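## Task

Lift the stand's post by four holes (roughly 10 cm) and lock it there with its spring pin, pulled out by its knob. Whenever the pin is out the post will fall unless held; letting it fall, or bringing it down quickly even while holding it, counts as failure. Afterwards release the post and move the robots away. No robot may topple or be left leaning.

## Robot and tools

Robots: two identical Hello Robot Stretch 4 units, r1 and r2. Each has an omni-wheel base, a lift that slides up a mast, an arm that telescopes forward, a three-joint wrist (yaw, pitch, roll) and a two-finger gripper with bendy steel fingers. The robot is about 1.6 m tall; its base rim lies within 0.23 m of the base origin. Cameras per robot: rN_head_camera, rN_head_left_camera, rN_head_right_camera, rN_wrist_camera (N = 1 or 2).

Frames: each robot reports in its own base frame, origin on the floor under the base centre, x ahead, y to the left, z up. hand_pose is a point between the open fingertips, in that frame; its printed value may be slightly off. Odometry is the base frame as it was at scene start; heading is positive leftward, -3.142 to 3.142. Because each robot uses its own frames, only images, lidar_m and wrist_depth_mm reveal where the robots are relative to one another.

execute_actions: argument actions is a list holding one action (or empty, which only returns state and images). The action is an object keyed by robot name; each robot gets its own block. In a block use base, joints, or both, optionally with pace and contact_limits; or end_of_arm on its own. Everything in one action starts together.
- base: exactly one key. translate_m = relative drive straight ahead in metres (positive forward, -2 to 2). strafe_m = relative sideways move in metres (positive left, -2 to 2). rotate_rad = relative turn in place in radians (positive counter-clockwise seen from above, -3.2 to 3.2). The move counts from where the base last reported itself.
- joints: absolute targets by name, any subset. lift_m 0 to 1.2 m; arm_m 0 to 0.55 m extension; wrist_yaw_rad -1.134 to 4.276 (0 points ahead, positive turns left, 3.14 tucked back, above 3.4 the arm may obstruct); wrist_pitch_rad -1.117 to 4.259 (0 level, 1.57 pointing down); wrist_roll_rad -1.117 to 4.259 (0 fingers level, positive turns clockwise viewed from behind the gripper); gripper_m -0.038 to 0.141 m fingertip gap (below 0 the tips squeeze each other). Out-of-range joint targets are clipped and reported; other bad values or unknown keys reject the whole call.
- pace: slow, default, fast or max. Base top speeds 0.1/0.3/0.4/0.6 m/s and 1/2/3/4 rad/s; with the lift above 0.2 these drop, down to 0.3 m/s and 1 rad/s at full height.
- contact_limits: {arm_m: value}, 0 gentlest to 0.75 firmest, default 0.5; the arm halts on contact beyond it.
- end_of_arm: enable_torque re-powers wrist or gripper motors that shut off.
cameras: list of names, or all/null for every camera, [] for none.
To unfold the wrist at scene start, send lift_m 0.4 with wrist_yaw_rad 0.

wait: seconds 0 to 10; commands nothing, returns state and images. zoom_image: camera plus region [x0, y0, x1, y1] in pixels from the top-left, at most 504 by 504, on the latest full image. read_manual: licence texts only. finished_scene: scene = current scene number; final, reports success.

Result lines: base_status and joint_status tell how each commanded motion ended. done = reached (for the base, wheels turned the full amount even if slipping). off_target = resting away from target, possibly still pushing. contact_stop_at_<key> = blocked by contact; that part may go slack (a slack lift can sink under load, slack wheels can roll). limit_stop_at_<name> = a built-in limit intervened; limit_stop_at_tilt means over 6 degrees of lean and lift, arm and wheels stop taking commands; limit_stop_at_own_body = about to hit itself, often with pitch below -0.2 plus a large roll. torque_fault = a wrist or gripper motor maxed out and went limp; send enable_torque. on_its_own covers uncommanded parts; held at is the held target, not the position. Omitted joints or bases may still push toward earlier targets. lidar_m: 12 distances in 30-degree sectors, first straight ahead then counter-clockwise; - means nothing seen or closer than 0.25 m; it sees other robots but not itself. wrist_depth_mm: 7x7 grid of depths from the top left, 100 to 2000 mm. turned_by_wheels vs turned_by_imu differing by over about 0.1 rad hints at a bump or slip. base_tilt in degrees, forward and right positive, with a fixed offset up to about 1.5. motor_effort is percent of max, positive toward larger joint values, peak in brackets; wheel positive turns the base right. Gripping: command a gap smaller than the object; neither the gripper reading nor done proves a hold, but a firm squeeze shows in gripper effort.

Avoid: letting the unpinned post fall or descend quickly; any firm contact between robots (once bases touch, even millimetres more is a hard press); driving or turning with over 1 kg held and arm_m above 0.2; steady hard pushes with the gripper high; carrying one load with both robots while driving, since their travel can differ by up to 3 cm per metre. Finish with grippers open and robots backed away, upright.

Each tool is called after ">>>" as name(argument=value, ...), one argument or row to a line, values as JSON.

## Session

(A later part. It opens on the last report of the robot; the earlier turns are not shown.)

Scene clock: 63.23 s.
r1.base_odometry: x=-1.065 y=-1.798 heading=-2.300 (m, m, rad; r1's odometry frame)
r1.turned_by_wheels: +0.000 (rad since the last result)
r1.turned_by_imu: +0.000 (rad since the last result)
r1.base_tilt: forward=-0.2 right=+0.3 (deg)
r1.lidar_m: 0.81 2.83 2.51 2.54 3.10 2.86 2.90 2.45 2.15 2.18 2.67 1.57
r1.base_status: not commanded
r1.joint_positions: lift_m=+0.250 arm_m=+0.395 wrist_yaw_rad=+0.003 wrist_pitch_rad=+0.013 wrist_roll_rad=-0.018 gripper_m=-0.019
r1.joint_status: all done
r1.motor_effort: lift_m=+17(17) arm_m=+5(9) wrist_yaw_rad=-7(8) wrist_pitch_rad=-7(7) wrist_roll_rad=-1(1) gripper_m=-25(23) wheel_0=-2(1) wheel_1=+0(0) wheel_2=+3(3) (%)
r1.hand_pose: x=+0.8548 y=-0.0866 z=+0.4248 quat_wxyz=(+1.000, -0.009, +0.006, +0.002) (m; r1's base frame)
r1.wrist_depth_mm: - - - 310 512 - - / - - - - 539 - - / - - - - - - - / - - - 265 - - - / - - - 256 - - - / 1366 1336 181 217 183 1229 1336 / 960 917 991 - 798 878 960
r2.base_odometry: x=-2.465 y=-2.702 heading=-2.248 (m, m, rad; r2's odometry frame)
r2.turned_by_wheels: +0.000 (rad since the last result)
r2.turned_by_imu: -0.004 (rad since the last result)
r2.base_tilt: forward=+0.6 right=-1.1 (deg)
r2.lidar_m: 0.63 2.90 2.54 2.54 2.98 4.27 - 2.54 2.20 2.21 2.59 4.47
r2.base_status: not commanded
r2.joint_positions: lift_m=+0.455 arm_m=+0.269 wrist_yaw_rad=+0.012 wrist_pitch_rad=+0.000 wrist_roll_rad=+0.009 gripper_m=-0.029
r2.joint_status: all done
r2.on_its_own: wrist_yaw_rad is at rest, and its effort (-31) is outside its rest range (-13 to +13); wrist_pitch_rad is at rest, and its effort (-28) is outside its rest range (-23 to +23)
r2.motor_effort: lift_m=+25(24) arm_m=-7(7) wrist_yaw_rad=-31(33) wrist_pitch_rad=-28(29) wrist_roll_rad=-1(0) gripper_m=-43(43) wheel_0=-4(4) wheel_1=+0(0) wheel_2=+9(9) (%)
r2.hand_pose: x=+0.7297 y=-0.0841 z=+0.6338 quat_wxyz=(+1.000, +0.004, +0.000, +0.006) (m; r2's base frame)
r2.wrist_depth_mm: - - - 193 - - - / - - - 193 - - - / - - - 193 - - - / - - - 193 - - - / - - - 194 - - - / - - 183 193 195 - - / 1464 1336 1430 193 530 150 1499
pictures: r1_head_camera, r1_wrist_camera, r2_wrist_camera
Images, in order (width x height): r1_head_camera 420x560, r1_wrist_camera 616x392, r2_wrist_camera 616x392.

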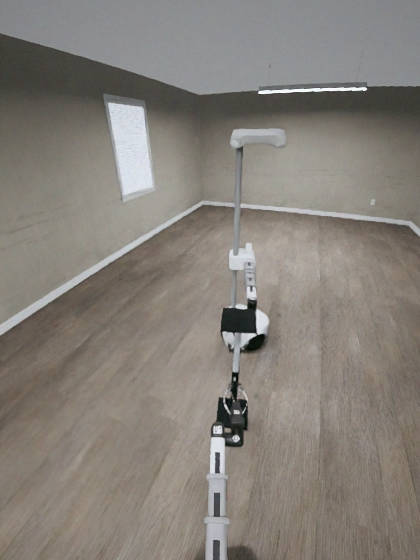

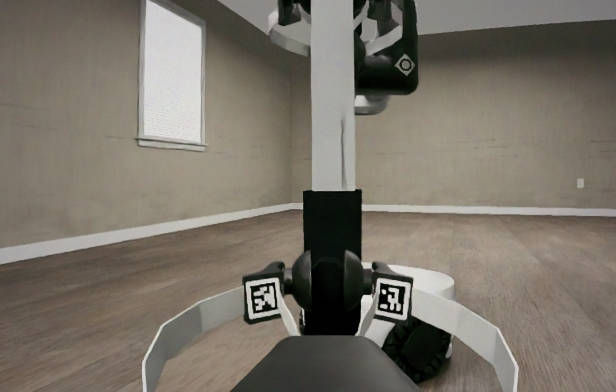

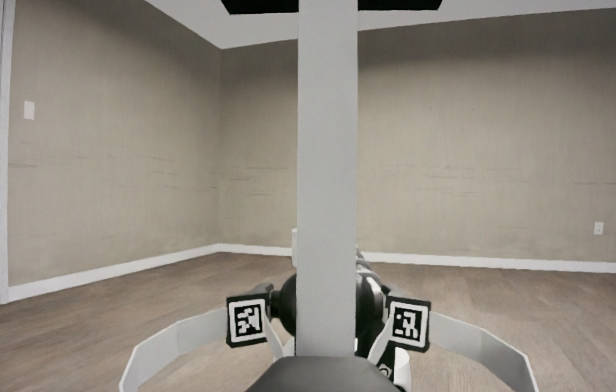

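>>> execute_actions(
  actions=[
    {"r1":{"joints":{"arm_m":0.382},"pace":"slow"},"r2":{"joints":{"arm_m":0.277,"lift_m":0.458},"pace":"slow"}},
  ],
  cameras=[],
)

>>> execute_actions(
  actions=[
    {"r2":{"joints":{"lift_m":0.465},"pace":"slow"}},
  ],
  cameras=["r1_wrist_camera"],
)

Scene clock: 70.10 s.
r1.base_odometry: x=-1.065 y=-1.798 heading=-2.300 (m, m, rad; r1's odometry frame)
r1.turned_by_wheels: +0.000 (rad since the last result)
r1.turned_by_imu: +0.000 (rad since the last result)
r1.base_tilt: forward=-0.2 right=+0.3 (deg)
r1.lidar_m: 0.81 2.80 2.52 2.52 3.11 2.87 2.90 2.46 2.15 2.20 2.68 1.55
r1.base_status: not commanded
r1.joint_positions: lift_m=+0.250 arm_m=+0.384 wrist_yaw_rad=+0.003 wrist_pitch_rad=+0.013 wrist_roll_rad=-0.018 gripper_m=-0.019
r1.joint_status: all done
r1.motor_effort: lift_m=+17(17) arm_m=-12(14) wrist_yaw_rad=-7(8) wrist_pitch_rad=-8(9) wrist_roll_rad=-1(1) gripper_m=-26(26) wheel_0=-2(2) wheel_1=+0(0) wheel_2=+4(4) (%)
r1.hand_pose: x=+0.8438 y=-0.0865 z=+0.4247 quat_wxyz=(+1.000, -0.009, +0.006, +0.002) (m; r1's base frame)
r1.wrist_depth_mm: - - - 297 517 - - / - - - - 544 - - / - - - - - - - / - - - 276 - - - / - - - 268 - - - / 1336 1366 181 230 182 1229 1281 / 960 917 976 - 831 854 960
r2.base_odometry: x=-2.465 y=-2.701 heading=-2.249 (m, m, rad; r2's odometry frame)
r2.turned_by_wheels: +0.000 (rad since the last result)
r2.turned_by_imu: +0.000 (rad since the last result)
r2.base_tilt: forward=+0.6 right=-1.2 (deg)
r2.lidar_m: 0.61 2.90 2.54 2.54 2.99 4.27 - 2.54 2.20 2.19 2.60 4.48
r2.base_status: not commanded
r2.joint_positions: lift_m=+0.457 arm_m=+0.275 wrist_yaw_rad=-0.003 wrist_pitch_rad=+0.000 wrist_roll_rad=+0.009 gripper_m=-0.029
r2.joint_status: all done
r2.on_its_own: wrist_pitch_rad is at rest, and its effort (-30) is outside its rest range (-23 to +23)
r2.motor_effort: lift_m=+25(25) arm_m=+10(10) wrist_yaw_rad=+9(32) wrist_pitch_rad=-30(32) wrist_roll_rad=-1(1) gripper_m=-25(40) wheel_0=+0(4) wheel_1=+0(1) wheel_2=+0(9) (%)
r2.hand_pose: x=+0.7343 y=-0.0882 z=+0.6356 quat_wxyz=(+1.000, +0.004, +0.000, -0.001) (m; r2's base frame)
r2.wrist_depth_mm: - - - 191 - - - / - - - 191 - - - / - - - 191 - - - / - - - 192 - - - / - - - 192 - - - / - - 182 192 191 - - / 1430 1336 1430 191 539 152 1464
pictures: none
No camera images: the call's "cameras" was empty. Leave "cameras" out to get every camera's image.

Scene clock: 70.77 s.
r1.base_odometry: x=-1.065 y=-1.798 heading=-2.300 (m, m, rad; r1's odometry frame)
r1.turned_by_wheels: +0.000 (rad since the last result)
r1.turned_by_imu: +0.000 (rad since the last result)
r1.base_tilt: forward=-0.2 right=+0.4 (deg)
r1.lidar_m: 0.81 2.81 2.50 2.54 3.08 2.87 2.90 2.47 2.15 2.20 2.69 1.56
r1.base_status: not commanded
r1.joint_positions: lift_m=+0.250 arm_m=+0.384 wrist_yaw_rad=+0.003 wrist_pitch_rad=+0.013 wrist_roll_rad=-0.018 gripper_m=-0.019
r1.joint_status: not commanded
r1.motor_effort: lift_m=+17(17) arm_m=-12(12) wrist_yaw_rad=-8(8) wrist_pitch_rad=-9(8) wrist_roll_rad=-1(1) gripper_m=-25(26) wheel_0=-2(2) wheel_1=+0(0) wheel_2=+4(4) (%)
r1.hand_pose: x=+0.8438 y=-0.0865 z=+0.4247 quat_wxyz=(+1.000, -0.009, +0.006, +0.002) (m; r1's base frame)
r1.wrist_depth_mm: - - - 324 517 - - / - - - - 1025 - - / - - - - - - - / - - - 276 - - - / - - - 268 - - - / 1336 1366 181 231 182 1205 1308 / 976 917 946 - 831 878 960
r2.base_odometry: x=-2.465 y=-2.701 heading=-2.249 (m, m, rad; r2's odometry frame)
r2.turned_by_wheels: +0.000 (rad since the last result)
r2.turned_by_imu: +0.000 (rad since the last result)
r2.base_tilt: forward=+0.5 right=-1.2 (deg)
r2.lidar_m: 0.62 2.91 2.53 2.56 2.99 4.27 - 2.54 2.18 2.20 2.60 4.46
r2.base_status: not commanded
r2.joint_positions: lift_m=+0.464 arm_m=+0.275 wrist_yaw_rad=-0.003 wrist_pitch_rad=+0.002 wrist_roll_rad=+0.009 gripper_m=-0.029
r2.joint_status: all done
r2.on_its_own: wrist_pitch_rad is at rest, and its effort (-35) is outside its rest range (-23 to +23)
r2.motor_effort: lift_m=+25(25) arm_m=+10(10) wrist_yaw_rad=+7(10) wrist_pitch_rad=-35(38) wrist_roll_rad=-1(1) gripper_m=-28(28) wheel_0=+0(1) wheel_1=+0(1) wheel_2=+0(0) (%)
r2.hand_pose: x=+0.7343 y=-0.0882 z=+0.6419 quat_wxyz=(+1.000, +0.004, +0.001, -0.001) (m; r2's base frame)
r2.wrist_depth_mm: - - - 191 - - - / - - - 191 - - - / - - - 191 - - - / - - - 191 - - - / - - - 192 - - - / - - 182 191 191 - - / 1430 1336 1464 190 535 151 1464
pictures: r1_wrist_camera
Images, in order (width x height): r1_wrist_camera 616x392.

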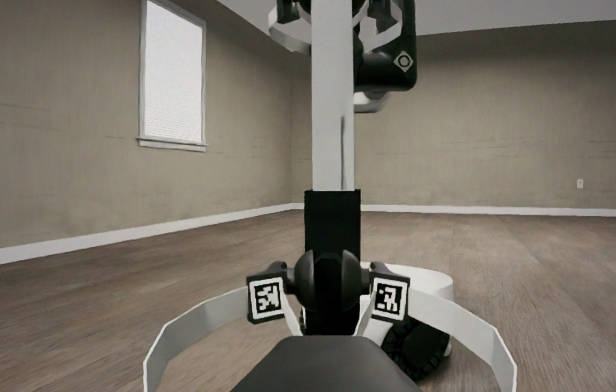

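Free. Raise to just short of the target and ease the pin back.

>>> execute_actions(
  actions=[
    {"r2":{"joints":{"lift_m":0.548},"pace":"slow"}},
  ],
  cameras=["r1_wrist_camera","r2_wrist_camera"],
)

>>> execute_actions(
  actions=[
    {"r1":{"joints":{"gripper_m":0.06},"pace":"slow"}},
  ],
  cameras=["r1_wrist_camera"],
)

>>> execute_actions(
  actions=[
    {"r2":{"joints":{"lift_m":0.557},"pace":"slow"}},
  ],
  cameras=["r1_wrist_camera"],
)

Scene clock: 79.07 s.
r1.base_odometry: x=-1.065 y=-1.798 heading=-2.300 (m, m, rad; r1's odometry frame)
r1.turned_by_wheels: +0.000 (rad since the last result)
r1.turned_by_imu: +0.000 (rad since the last result)
r1.base_tilt: forward=-0.2 right=+0.3 (deg)
r1.lidar_m: 0.79 2.81 2.51 2.55 3.09 2.87 2.90 2.46 2.16 2.20 2.69 1.56
r1.base_status: not commanded
r1.joint_positions: lift_m=+0.250 arm_m=+0.384 wrist_yaw_rad=+0.003 wrist_pitch_rad=+0.013 wrist_roll_rad=-0.018 gripper_m=-0.019
r1.joint_status: not commanded
r1.motor_effort: lift_m=+17(18) arm_m=-12(12) wrist_yaw_rad=-8(8) wrist_pitch_rad=-8(7) wrist_roll_rad=-1(1) gripper_m=-26(23) wheel_0=-2(2) wheel_1=+0(0) wheel_2=+4(4) (%)
r1.hand_pose: x=+0.8438 y=-0.0865 z=+0.4247 quat_wxyz=(+1.000, -0.009, +0.006, +0.002) (m; r1's base frame)
r1.wrist_depth_mm: - - - - 842 - - / - - - - - - - / - - - - - - - / - - - 276 - - - / - - - 268 - - - / 1336 1366 181 230 181 1205 1281 / 960 931 946 - 842 866 946
r2.base_odometry: x=-2.465 y=-2.701 heading=-2.249 (m, m, rad; r2's odometry frame)
r2.turned_by_wheels: +0.000 (rad since the last result)
r2.turned_by_imu: +0.001 (rad since the last result)
r2.base_tilt: forward=+0.5 right=-1.1 (deg)
r2.lidar_m: 0.63 2.90 2.53 2.54 2.99 4.27 - 2.53 2.20 2.21 2.57 4.47
r2.base_status: not commanded
r2.joint_positions: lift_m=+0.547 arm_m=+0.275 wrist_yaw_rad=-0.003 wrist_pitch_rad=+0.003 wrist_roll_rad=+0.009 gripper_m=-0.029
r2.joint_status: all done
r2.on_its_own: wrist_pitch_rad is at rest, and its effort (-37) is outside its rest range (-23 to +23)
r2.motor_effort: lift_m=+25(25) arm_m=+10(10) wrist_yaw_rad=+8(10) wrist_pitch_rad=-37(38) wrist_roll_rad=+0(0) gripper_m=-26(28) wheel_0=+0(0) wheel_1=+0(0) wheel_2=+0(0) (%)
r2.hand_pose: x=+0.7343 y=-0.0882 z=+0.7249 quat_wxyz=(+1.000, +0.004, +0.001, -0.001) (m; r2's base frame)
r2.wrist_depth_mm: - - - 191 - - - / - - - 191 - - - / - - - 191 - - - / - - - 191 - - - / - - - 191 - - - / - - 182 191 191 - - / 1618 1537 1576 191 615 151 1618
pictures: r1_wrist_camera, r2_wrist_camera
Images, in order (width x height): r1_wrist_camera 616x392, r2_wrist_camera 616x392.

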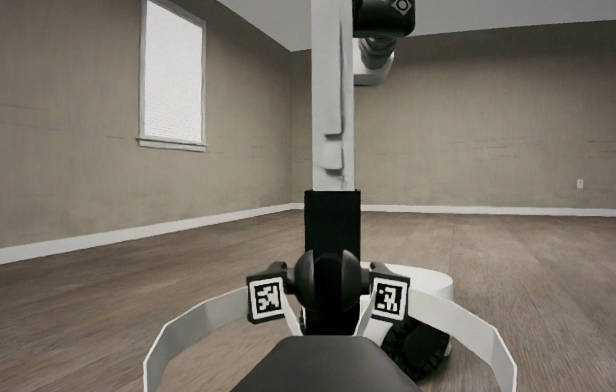

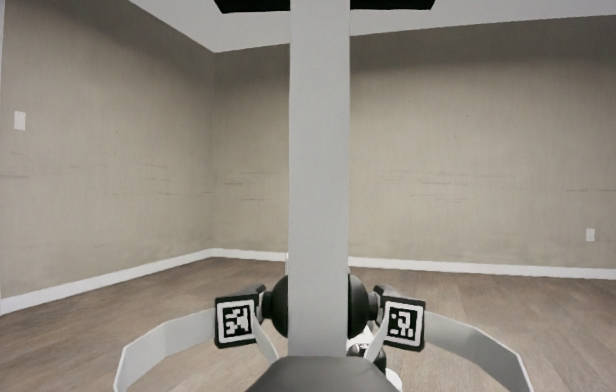

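Scene clock: 81.90 s.
r1.base_odometry: x=-1.065 y=-1.798 heading=-2.301 (m, m, rad; r1's odometry frame)
r1.turned_by_wheels: +0.000 (rad since the last result)
r1.turned_by_imu: +0.000 (rad since the last result)
r1.base_tilt: forward=-0.3 right=+0.5 (deg)
r1.lidar_m: 0.82 2.80 2.51 2.53 3.08 2.87 2.90 2.42 2.13 2.18 2.68 1.55
r1.base_status: not commanded
r1.joint_positions: lift_m=+0.250 arm_m=+0.383 wrist_yaw_rad=+0.000 wrist_pitch_rad=+0.012 wrist_roll_rad=-0.018 gripper_m=+0.060
r1.joint_status: all done
r1.motor_effort: lift_m=+18(17) arm_m=-6(12) wrist_yaw_rad=+2(7) wrist_pitch_rad=-5(8) wrist_roll_rad=-1(1) gripper_m=-4(24) wheel_0=+0(2) wheel_1=+1(1) wheel_2=-1(4) (%)
r1.hand_pose: x=+0.8424 y=-0.0875 z=+0.4249 quat_wxyz=(+1.000, -0.009, +0.006, +0.000) (m; r1's base frame)
r1.wrist_depth_mm: - - - - 854 - - / - - - - - - - / - - - - - - - / - - - 279 - - - / - - - 272 - - - / 1336 1336 1182 273 198 1229 1281 / 946 946 931 - 820 904 931
r2.base_odometry: x=-2.465 y=-2.701 heading=-2.249 (m, m, rad; r2's odometry frame)
r2.turned_by_wheels: +0.000 (rad since the last result)
r2.turned_by_imu: +0.000 (rad since the last result)
r2.base_tilt: forward=+0.5 right=-1.3 (deg)
r2.lidar_m: 0.63 2.90 2.55 2.56 3.03 4.29 - 2.51 2.19 2.21 2.61 4.47
r2.base_status: not commanded
r2.joint_positions: lift_m=+0.547 arm_m=+0.275 wrist_yaw_rad=-0.003 wrist_pitch_rad=+0.003 wrist_roll_rad=+0.009 gripper_m=-0.029
r2.joint_status: not commanded
r2.on_its_own: wrist_pitch_rad is at rest, and its effort (-36) is outside its rest range (-23 to +23)
r2.motor_effort: lift_m=+25(25) arm_m=+10(10) wrist_yaw_rad=+9(9) wrist_pitch_rad=-36(37) wrist_roll_rad=-1(1) gripper_m=-26(27) wheel_0=+0(0) wheel_1=+0(0) wheel_2=+0(0) (%)
r2.hand_pose: x=+0.7344 y=-0.0882 z=+0.7249 quat_wxyz=(+1.000, +0.004, +0.001, -0.001) (m; r2's base frame)
r2.wrist_depth_mm: - - - 191 - - - / - - - 191 - - - / - - - 191 - - - / - - - 191 - - - / - - - 191 - - - / - - 181 191 191 - - / 1618 1499 1661 191 621 151 1618
pictures: r1_wrist_camera
Images, in order (width x height): r1_wrist_camera 616x392.

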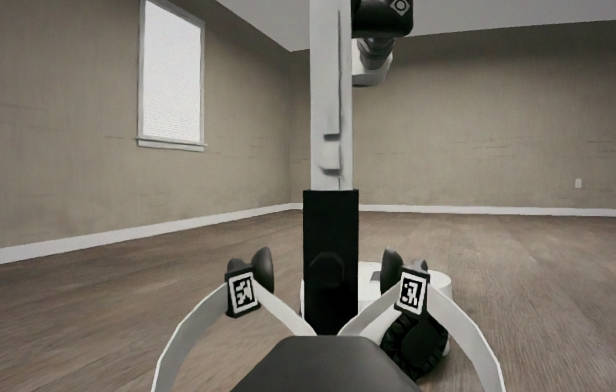

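Scene clock: 82.60 s.
r1.base_odometry: x=-1.065 y=-1.798 heading=-2.301 (m, m, rad; r1's odometry frame)
r1.turned_by_wheels: +0.000 (rad since the last result)
r1.turned_by_imu: +0.000 (rad since the last result)
r1.base_tilt: forward=-0.3 right=+0.3 (deg)
r1.lidar_m: 0.81 2.81 2.51 2.52 3.11 2.88 2.89 2.45 2.15 2.20 2.69 1.54
r1.base_status: not commanded
r1.joint_positions: lift_m=+0.250 arm_m=+0.383 wrist_yaw_rad=+0.000 wrist_pitch_rad=+0.012 wrist_roll_rad=-0.018 gripper_m=+0.060
r1.joint_status: not commanded
r1.motor_effort: lift_m=+18(17) arm_m=-6(6) wrist_yaw_rad=+2(2) wrist_pitch_rad=-5(6) wrist_roll_rad=-2(1) gripper_m=-3(3) wheel_0=+0(0) wheel_1=+1(1) wheel_2=-1(1) (%)
r1.hand_pose: x=+0.8424 y=-0.0875 z=+0.4249 quat_wxyz=(+1.000, -0.009, +0.006, +0.000) (m; r1's base frame)
r1.wrist_depth_mm: - - - - 891 - - / - - - - - - - / - - - - - - - / - - - 278 - - - / - - - 271 - - - / 1336 1366 1182 272 198 1229 1281 / 946 931 946 - 831 917 946
r2.base_odometry: x=-2.465 y=-2.701 heading=-2.249 (m, m, rad; r2's odometry frame)
r2.turned_by_wheels: +0.000 (rad since the last result)
r2.turned_by_imu: +0.000 (rad since the last result)
r2.base_tilt: forward=+0.5 right=-1.2 (deg)
r2.lidar_m: 0.63 2.90 2.55 2.54 2.98 4.27 - 2.54 2.21 2.20 2.58 4.48
r2.base_status: not commanded
r2.joint_positions: lift_m=+0.556 arm_m=+0.275 wrist_yaw_rad=-0.002 wrist_pitch_rad=+0.006 wrist_roll_rad=+0.009 gripper_m=-0.029
r2.joint_status: all done
r2.on_its_own: wrist_pitch_rad is at rest, and its effort (-47) is outside its rest range (-23 to +23)
r2.motor_effort: lift_m=+26(26) arm_m=+10(10) wrist_yaw_rad=+6(9) wrist_pitch_rad=-47(52) wrist_roll_rad=+0(0) gripper_m=-28(27) wheel_0=+0(0) wheel_1=+0(0) wheel_2=+0(0) (%)
r2.hand_pose: x=+0.7345 y=-0.0881 z=+0.7326 quat_wxyz=(+1.000, +0.004, +0.003, -0.001) (m; r2's base frame)
r2.wrist_depth_mm: - - - 190 - - - / - - - 190 - - - / - - - 191 - - - / - - - 191 - - - / - - - 192 - - - / - - 182 192 191 - - / 1618 1499 1618 191 621 152 1661
pictures: r1_wrist_camera
Images, in order (width x height): r1_wrist_camera 616x392.

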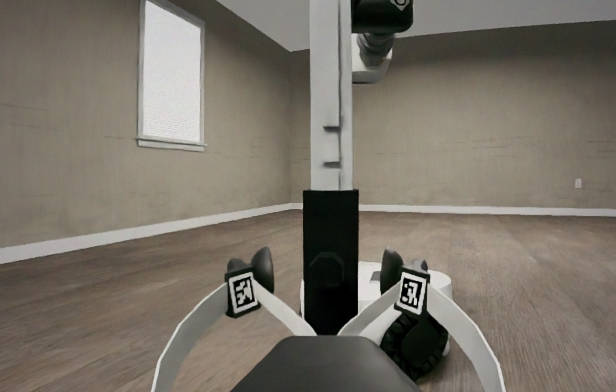

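>>> execute_actions(
  actions=[
    {"r2":{"joints":{"lift_m":0.564},"pace":"slow"}},
  ],
  cameras=["r1_wrist_camera"],
)

>>> execute_actions(
  actions=[
    {"r2":{"joints":{"lift_m":0.55},"pace":"slow"}},
  ],
  cameras=["r1_wrist_camera"],
)

Scene clock: 88.13 s.
r1.base_odometry: x=-1.065 y=-1.798 heading=-2.301 (m, m, rad; r1's odometry frame)
r1.turned_by_wheels: +0.000 (rad since the last result)
r1.turned_by_imu: +0.000 (rad since the last result)
r1.base_tilt: forward=-0.2 right=+0.3 (deg)
r1.lidar_m: 0.81 2.80 2.52 2.53 3.08 2.87 2.91 2.46 2.13 2.19 2.68 1.56
r1.base_status: not commanded
r1.joint_positions: lift_m=+0.250 arm_m=+0.383 wrist_yaw_rad=+0.000 wrist_pitch_rad=+0.012 wrist_roll_rad=-0.018 gripper_m=+0.060
r1.joint_status: not commanded
r1.motor_effort: lift_m=+17(17) arm_m=-6(6) wrist_yaw_rad=+2(3) wrist_pitch_rad=-6(5) wrist_roll_rad=-1(1) gripper_m=-2(1) wheel_0=+0(0) wheel_1=+1(1) wheel_2=-1(1) (%)
r1.hand_pose: x=+0.8424 y=-0.0875 z=+0.4249 quat_wxyz=(+1.000, -0.009, +0.006, +0.000) (m; r1's base frame)
r1.wrist_depth_mm: - - - - 946 - - / - - - - - - - / - - - - - - - / - - - 277 - - - / - - - 272 - - - / 1336 1366 1182 273 198 1255 1308 / 976 931 946 - 831 891 960
r2.base_odometry: x=-2.465 y=-2.701 heading=-2.249 (m, m, rad; r2's odometry frame)
r2.turned_by_wheels: +0.000 (rad since the last result)
r2.turned_by_imu: +0.000 (rad since the last result)
r2.base_tilt: forward=+0.5 right=-1.2 (deg)
r2.lidar_m: 0.63 2.90 2.53 2.55 2.98 4.29 - 2.53 2.19 2.20 2.58 4.48
r2.base_status: not commanded
r2.joint_positions: lift_m=+0.563 arm_m=+0.275 wrist_yaw_rad=-0.002 wrist_pitch_rad=+0.007 wrist_roll_rad=+0.009 gripper_m=-0.029
r2.joint_status: all done
r2.on_its_own: wrist_pitch_rad is at rest, and its effort (-49) is outside its rest range (-23 to +23)
r2.motor_effort: lift_m=+26(28) arm_m=+10(10) wrist_yaw_rad=+7(8) wrist_pitch_rad=-49(50) wrist_roll_rad=+0(0) gripper_m=-29(28) wheel_0=+0(0) wheel_1=+0(0) wheel_2=+0(0) (%)
r2.hand_pose: x=+0.7345 y=-0.0881 z=+0.7395 quat_wxyz=(+1.000, +0.004, +0.003, -0.001) (m; r2's base frame)
r2.wrist_depth_mm: - - - 190 - - - / - - - 190 - - - / - - - 191 - - - / - - - 191 - - - / - - - 191 - - - / - - 182 192 192 - - / 1618 1499 1618 191 891 151 1661
pictures: r1_wrist_camera
Images, in order (width x height): r1_wrist_camera 616x392.

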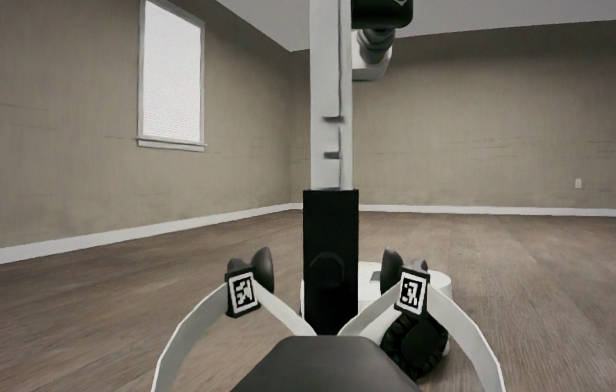

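Scene clock: 88.93 s.
r1.base_odometry: x=-1.065 y=-1.798 heading=-2.301 (m, m, rad; r1's odometry frame)
r1.turned_by_wheels: +0.000 (rad since the last result)
r1.turned_by_imu: +0.000 (rad since the last result)
r1.base_tilt: forward=-0.2 right=+0.2 (deg)
r1.lidar_m: 0.81 2.82 2.51 2.52 3.10 2.87 2.90 2.44 2.16 2.20 2.69 1.56
r1.base_status: not commanded
r1.joint_positions: lift_m=+0.250 arm_m=+0.383 wrist_yaw_rad=+0.000 wrist_pitch_rad=+0.012 wrist_roll_rad=-0.018 gripper_m=+0.060
r1.joint_status: not commanded
r1.motor_effort: lift_m=+17(18) arm_m=-6(6) wrist_yaw_rad=+2(2) wrist_pitch_rad=-5(5) wrist_roll_rad=-1(1) gripper_m=-2(4) wheel_0=+0(0) wheel_1=+1(1) wheel_2=-1(1) (%)
r1.hand_pose: x=+0.8424 y=-0.0875 z=+0.4249 quat_wxyz=(+1.000, -0.009, +0.006, +0.000) (m; r1's base frame)
r1.wrist_depth_mm: - - - - 854 - - / - - - - - - - / - - - - - - - / - - - 278 - - - / - - - 272 - - - / 1336 1397 1205 273 198 1255 1308 / 976 917 960 - 831 891 946
r2.base_odometry: x=-2.464 y=-2.701 heading=-2.249 (m, m, rad; r2's odometry frame)
r2.turned_by_wheels: +0.000 (rad since the last result)
r2.turned_by_imu: +0.000 (rad since the last result)
r2.base_tilt: forward=+0.7 right=-1.2 (deg)
r2.lidar_m: 0.62 2.91 2.56 2.54 2.98 4.28 - 2.52 2.19 2.20 2.61 4.47
r2.base_status: not commanded
r2.joint_positions: lift_m=+0.550 arm_m=+0.275 wrist_yaw_rad=-0.003 wrist_pitch_rad=-0.004 wrist_roll_rad=+0.009 gripper_m=-0.029
r2.joint_status: all done
r2.motor_effort: lift_m=+15(26) arm_m=+10(10) wrist_yaw_rad=+11(11) wrist_pitch_rad=-19(49) wrist_roll_rad=-1(1) gripper_m=-28(28) wheel_0=+0(0) wheel_1=+0(0) wheel_2=-1(1) (%)
r2.hand_pose: x=+0.7344 y=-0.0884 z=+0.7295 quat_wxyz=(+1.000, +0.004, -0.002, -0.002) (m; r2's base frame)
r2.wrist_depth_mm: - - - 192 - - - / - - - 192 - - - / - - - 192 - - - / - - - 192 - - - / - - - 192 - - - / - - 182 191 191 - - / 1618 1499 1661 190 1118 151 1708
pictures: r1_wrist_camera
Images, in order (width x height): r1_wrist_camera 616x392.

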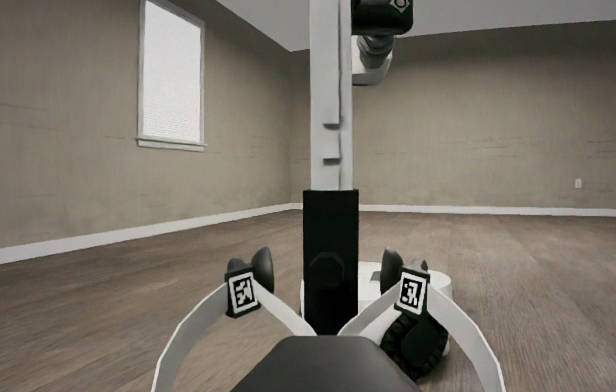

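Not in yet.

>>> execute_actions(
  actions=[
    {"r2":{"joints":{"lift_m":0.568},"pace":"slow"}},
  ],
  cameras=["r1_wrist_camera"],
)

>>> execute_actions(
  actions=[
    {"r2":{"joints":{"lift_m":0.552},"pace":"slow"}},
  ],
  cameras=["r1_wrist_camera"],
)

Scene clock: 96.57 s.
r1.base_odometry: x=-1.065 y=-1.798 heading=-2.301 (m, m, rad; r1's odometry frame)
r1.turned_by_wheels: +0.000 (rad since the last result)
r1.turned_by_imu: +0.000 (rad since the last result)
r1.base_tilt: forward=-0.1 right=+0.3 (deg)
r1.lidar_m: 0.80 2.81 2.53 2.53 3.07 2.89 2.92 2.45 2.13 2.19 2.65 1.54
r1.base_status: not commanded
r1.joint_positions: lift_m=+0.250 arm_m=+0.383 wrist_yaw_rad=+0.000 wrist_pitch_rad=+0.012 wrist_roll_rad=-0.018 gripper_m=+0.060
r1.joint_status: not commanded
r1.motor_effort: lift_m=+17(17) arm_m=-6(6) wrist_yaw_rad=+2(3) wrist_pitch_rad=-5(6) wrist_roll_rad=-1(1) gripper_m=-1(2) wheel_0=+0(0) wheel_1=+1(1) wheel_2=-1(1) (%)
r1.hand_pose: x=+0.8424 y=-0.0875 z=+0.4249 quat_wxyz=(+1.000, -0.009, +0.006, +0.000) (m; r1's base frame)
r1.wrist_depth_mm: - - - - 976 - - / - - - - - - - / - - - - - - - / - - - 277 - - - / - - - 271 - - - / 1336 1366 1182 274 198 1255 1308 / 976 946 946 - 842 904 960
r2.base_odometry: x=-2.464 y=-2.701 heading=-2.249 (m, m, rad; r2's odometry frame)
r2.turned_by_wheels: +0.000 (rad since the last result)
r2.turned_by_imu: +0.000 (rad since the last result)
r2.base_tilt: forward=+0.6 right=-1.4 (deg)
r2.lidar_m: 0.62 2.89 2.53 2.56 2.98 4.29 - 2.53 2.20 2.20 2.59 4.46
r2.base_status: not commanded
r2.joint_positions: lift_m=+0.567 arm_m=+0.275 wrist_yaw_rad=-0.002 wrist_pitch_rad=+0.008 wrist_roll_rad=+0.009 gripper_m=-0.029
r2.joint_status: all done
r2.on_its_own: wrist_pitch_rad is at rest, and its effort (-51) is outside its rest range (-23 to +23)
r2.motor_effort: lift_m=+27(26) arm_m=+10(10) wrist_yaw_rad=+5(9) wrist_pitch_rad=-51(52) wrist_roll_rad=+0(0) gripper_m=-29(28) wheel_0=+0(0) wheel_1=+0(0) wheel_2=-1(1) (%)
r2.hand_pose: x=+0.7345 y=-0.0881 z=+0.7432 quat_wxyz=(+1.000, +0.004, +0.004, -0.001) (m; r2's base frame)
r2.wrist_depth_mm: - - - 190 - - - / - - - 190 - - - / - - - 190 - - - / - - - 190 - - - / - - - 191 - - - / - - 183 192 191 - - / 1618 1499 1661 191 891 152 1661
pictures: r1_wrist_camera
Images, in order (width x height): r1_wrist_camera 616x392.

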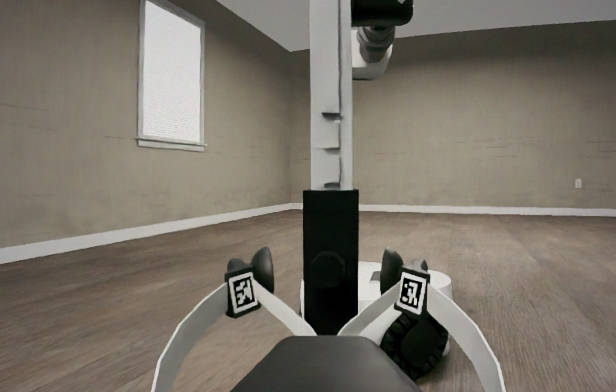

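Scene clock: 97.43 s.
r1.base_odometry: x=-1.065 y=-1.798 heading=-2.301 (m, m, rad; r1's odometry frame)
r1.turned_by_wheels: +0.000 (rad since the last result)
r1.turned_by_imu: +0.000 (rad since the last result)
r1.base_tilt: forward=-0.1 right=+0.3 (deg)
r1.lidar_m: 0.81 2.80 2.53 2.54 3.12 2.88 2.90 2.44 2.13 2.18 2.68 1.56
r1.base_status: not commanded
r1.joint_positions: lift_m=+0.250 arm_m=+0.383 wrist_yaw_rad=+0.000 wrist_pitch_rad=+0.012 wrist_roll_rad=-0.018 gripper_m=+0.060
r1.joint_status: not commanded
r1.motor_effort: lift_m=+18(17) arm_m=-6(6) wrist_yaw_rad=+2(2) wrist_pitch_rad=-7(6) wrist_roll_rad=-1(1) gripper_m=-2(1) wheel_0=+0(0) wheel_1=+1(1) wheel_2=-1(1) (%)
r1.hand_pose: x=+0.8424 y=-0.0875 z=+0.4249 quat_wxyz=(+1.000, -0.009, +0.006, +0.000) (m; r1's base frame)
r1.wrist_depth_mm: - - - - 878 - - / - - - - - - - / - - - - - - - / - - - 278 - - - / - - - 271 - - - / 1336 1366 1182 273 198 1229 1281 / 960 931 960 - 842 904 931
r2.base_odometry: x=-2.464 y=-2.701 heading=-2.249 (m, m, rad; r2's odometry frame)
r2.turned_by_wheels: +0.000 (rad since the last result)
r2.turned_by_imu: +0.000 (rad since the last result)
r2.base_tilt: forward=+0.5 right=-1.2 (deg)
r2.lidar_m: 0.62 2.89 2.54 2.54 2.98 4.29 - 2.53 2.21 2.20 2.59 4.47
r2.base_status: not commanded
r2.joint_positions: lift_m=+0.552 arm_m=+0.275 wrist_yaw_rad=-0.004 wrist_pitch_rad=-0.008 wrist_roll_rad=+0.009 gripper_m=-0.029
r2.joint_status: all done
r2.motor_effort: lift_m=+13(26) arm_m=+10(10) wrist_yaw_rad=+11(12) wrist_pitch_rad=-6(53) wrist_roll_rad=+0(1) gripper_m=-27(28) wheel_0=+0(0) wheel_1=+0(0) wheel_2=-1(1) (%)
r2.hand_pose: x=+0.7344 y=-0.0885 z=+0.7330 quat_wxyz=(+1.000, +0.004, -0.004, -0.002) (m; r2's base frame)
r2.wrist_depth_mm: - - - 193 - - - / - - - 193 - - - / - - - 193 - - - / - - - 192 - - - / - - - 191 - - - / - - 182 191 191 - - / 1661 1537 1708 190 1138 151 1756
pictures: r1_wrist_camera
Images, in order (width x height): r1_wrist_camera 616x392.

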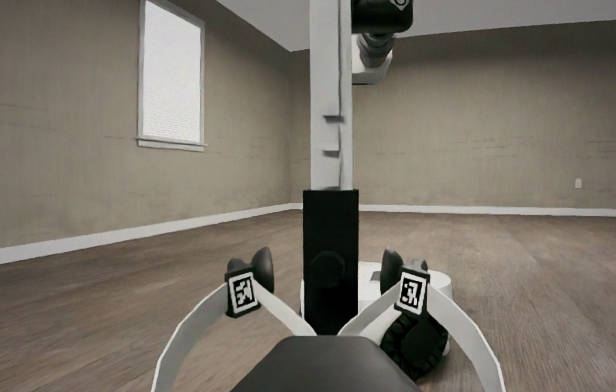

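Locked.

>>> execute_actions(
  actions=[
    {"r2":{"joints":{"gripper_m":0.08,"arm_m":0.265}}},
  ],
  cameras=[],
)

>>> execute_actions(
  actions=[
    {"r1":{"base":{"translate_m":-0.3},"joints":{"arm_m":0},"pace":"fast"},"r2":{"base":{"translate_m":-0.4},"joints":{"arm_m":0},"pace":"fast"}},
  ],
  cameras=["r1_wrist_camera"],
)

>>> finished_scene(
  scene=1,
)

Scene clock: 105.93 s.
r1.base_odometry: x=-1.065 y=-1.798 heading=-2.301 (m, m, rad; r1's odometry frame)
r1.turned_by_wheels: +0.000 (rad since the last result)
r1.turned_by_imu: +0.000 (rad since the last result)
r1.base_tilt: forward=-0.2 right=+0.3 (deg)
r1.lidar_m: 0.80 2.84 2.52 2.55 3.11 2.87 2.91 2.46 2.16 2.19 2.70 1.54
r1.base_status: not commanded
r1.joint_positions: lift_m=+0.250 arm_m=+0.383 wrist_yaw_rad=+0.000 wrist_pitch_rad=+0.012 wrist_roll_rad=-0.018 gripper_m=+0.060
r1.joint_status: not commanded
r1.motor_effort: lift_m=+17(18) arm_m=-6(6) wrist_yaw_rad=+3(2) wrist_pitch_rad=-7(6) wrist_roll_rad=-1(1) gripper_m=-5(6) wheel_0=+0(0) wheel_1=+1(1) wheel_2=-1(1) (%)
r1.hand_pose: x=+0.8424 y=-0.0875 z=+0.4249 quat_wxyz=(+1.000, -0.009, +0.006, +0.000) (m; r1's base frame)
r1.wrist_depth_mm: - - - - 878 - - / - - - - - - - / - - - - - - - / - - - 278 - - - / - - - 271 - - - / 1336 1366 1182 273 199 1229 1336 / 960 931 960 - 831 891 960
r2.base_odometry: x=-2.465 y=-2.701 heading=-2.249 (m, m, rad; r2's odometry frame)
r2.turned_by_wheels: +0.000 (rad since the last result)
r2.turned_by_imu: +0.001 (rad since the last result)
r2.base_tilt: forward=+0.5 right=-1.2 (deg)
r2.lidar_m: 0.62 2.91 2.54 2.55 3.00 4.25 - 2.53 2.19 2.21 2.58 4.47
r2.base_status: not commanded
r2.joint_positions: lift_m=+0.552 arm_m=+0.265 wrist_yaw_rad=+0.000 wrist_pitch_rad=-0.008 wrist_roll_rad=+0.009 gripper_m=+0.080
r2.joint_status: all done
r2.motor_effort: lift_m=+14(14) arm_m=-2(15) wrist_yaw_rad=+1(24) wrist_pitch_rad=-7(10) wrist_roll_rad=+0(0) gripper_m=-2(39) wheel_0=+0(0) wheel_1=+0(0) wheel_2=+0(6) (%)
r2.hand_pose: x=+0.7248 y=-0.0873 z=+0.7328 quat_wxyz=(+1.000, +0.004, -0.004, +0.000) (m; r2's base frame)
r2.wrist_depth_mm: - - - 202 - - - / - - - 202 - - - / - - - 201 - - - / - - - 201 - - - / - - - 201 - - - / - - 198 200 211 - - / 1708 1661 1756 151 1661 1618 1756
pictures: none
No camera images: the call's "cameras" was empty. Leave "cameras" out to get every camera's image.

Scene clock: 108.20 s.
r1.base_odometry: x=-0.865 y=-1.574 heading=-2.300 (m, m, rad; r1's odometry frame)
r1.turned_by_wheels: +0.000 (rad since the last result)
r1.turned_by_imu: +0.001 (rad since the last result)
r1.base_tilt: forward=-0.2 right=+0.2 (deg)
r1.lidar_m: 1.10 2.89 2.61 2.61 2.90 2.59 2.62 2.35 2.04 2.08 2.59 4.93
r1.base_status: done
r1.joint_positions: lift_m=+0.250 arm_m=+0.003 wrist_yaw_rad=+0.000 wrist_pitch_rad=+0.012 wrist_roll_rad=-0.018 gripper_m=+0.060
r1.joint_status: all done
joint sent to its limit — the command would take r1.arm_m past its lower limit, so that joint was sent only as far as its limit.
r1.motor_effort: lift_m=+18(18) arm_m=-9(8) wrist_yaw_rad=+2(1) wrist_pitch_rad=-6(8) wrist_roll_rad=-1(1) gripper_m=+3(1) wheel_0=+1(5) wheel_1=+0(6) wheel_2=+1(15) (%)
r1.hand_pose: x=+0.4624 y=-0.0875 z=+0.4248 quat_wxyz=(+1.000, -0.009, +0.006, +0.000) (m; r1's base frame)
r1.wrist_depth_mm: - - - - - - - / - - - - - - - / - - - - - - - / - - - - - - - / - - - 1983 1983 - - / 1366 1366 1205 946 198 1366 1308 / 976 946 946 - 976 904 946
r2.base_odometry: x=-2.214 y=-2.390 heading=-2.249 (m, m, rad; r2's odometry frame)
r2.turned_by_wheels: +0.000 (rad since the last result)
r2.turned_by_imu: +0.001 (rad since the last result)
r2.base_tilt: forward=+0.5 right=-1.3 (deg)
r2.lidar_m: 1.04 3.02 2.65 2.66 3.12 3.89 3.91 2.38 2.09 2.09 2.46 4.35
r2.base_status: done
r2.joint_positions: lift_m=+0.552 arm_m=+0.002 wrist_yaw_rad=+0.000 wrist_pitch_rad=-0.008 wrist_roll_rad=+0.009 gripper_m=+0.080
r2.joint_status: all done
r2.motor_effort: lift_m=+14(13) arm_m=-5(4) wrist_yaw_rad=+1(1) wrist_pitch_rad=-6(8) wrist_roll_rad=+0(0) gripper_m=-3(2) wheel_0=-1(8) wheel_1=-2(9) wheel_2=-3(11) (%)
r2.hand_pose: x=+0.4612 y=-0.0875 z=+0.7328 quat_wxyz=(+1.000, +0.004, -0.004, +0.000) (m; r2's base frame)
r2.wrist_depth_mm: - - - - - - - / - - - - - - - / - - - - - - - / - - - - - - - / - - - - - - - / - - 198 - 211 - - / 1756 1661 1708 151 1708 1618 1808
pictures: r1_wrist_camera
Images, in order (width x height): r1_wrist_camera 616x392.

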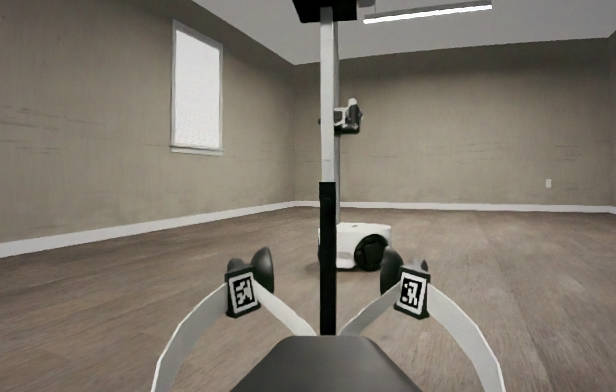

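The scene is finished: the task was done.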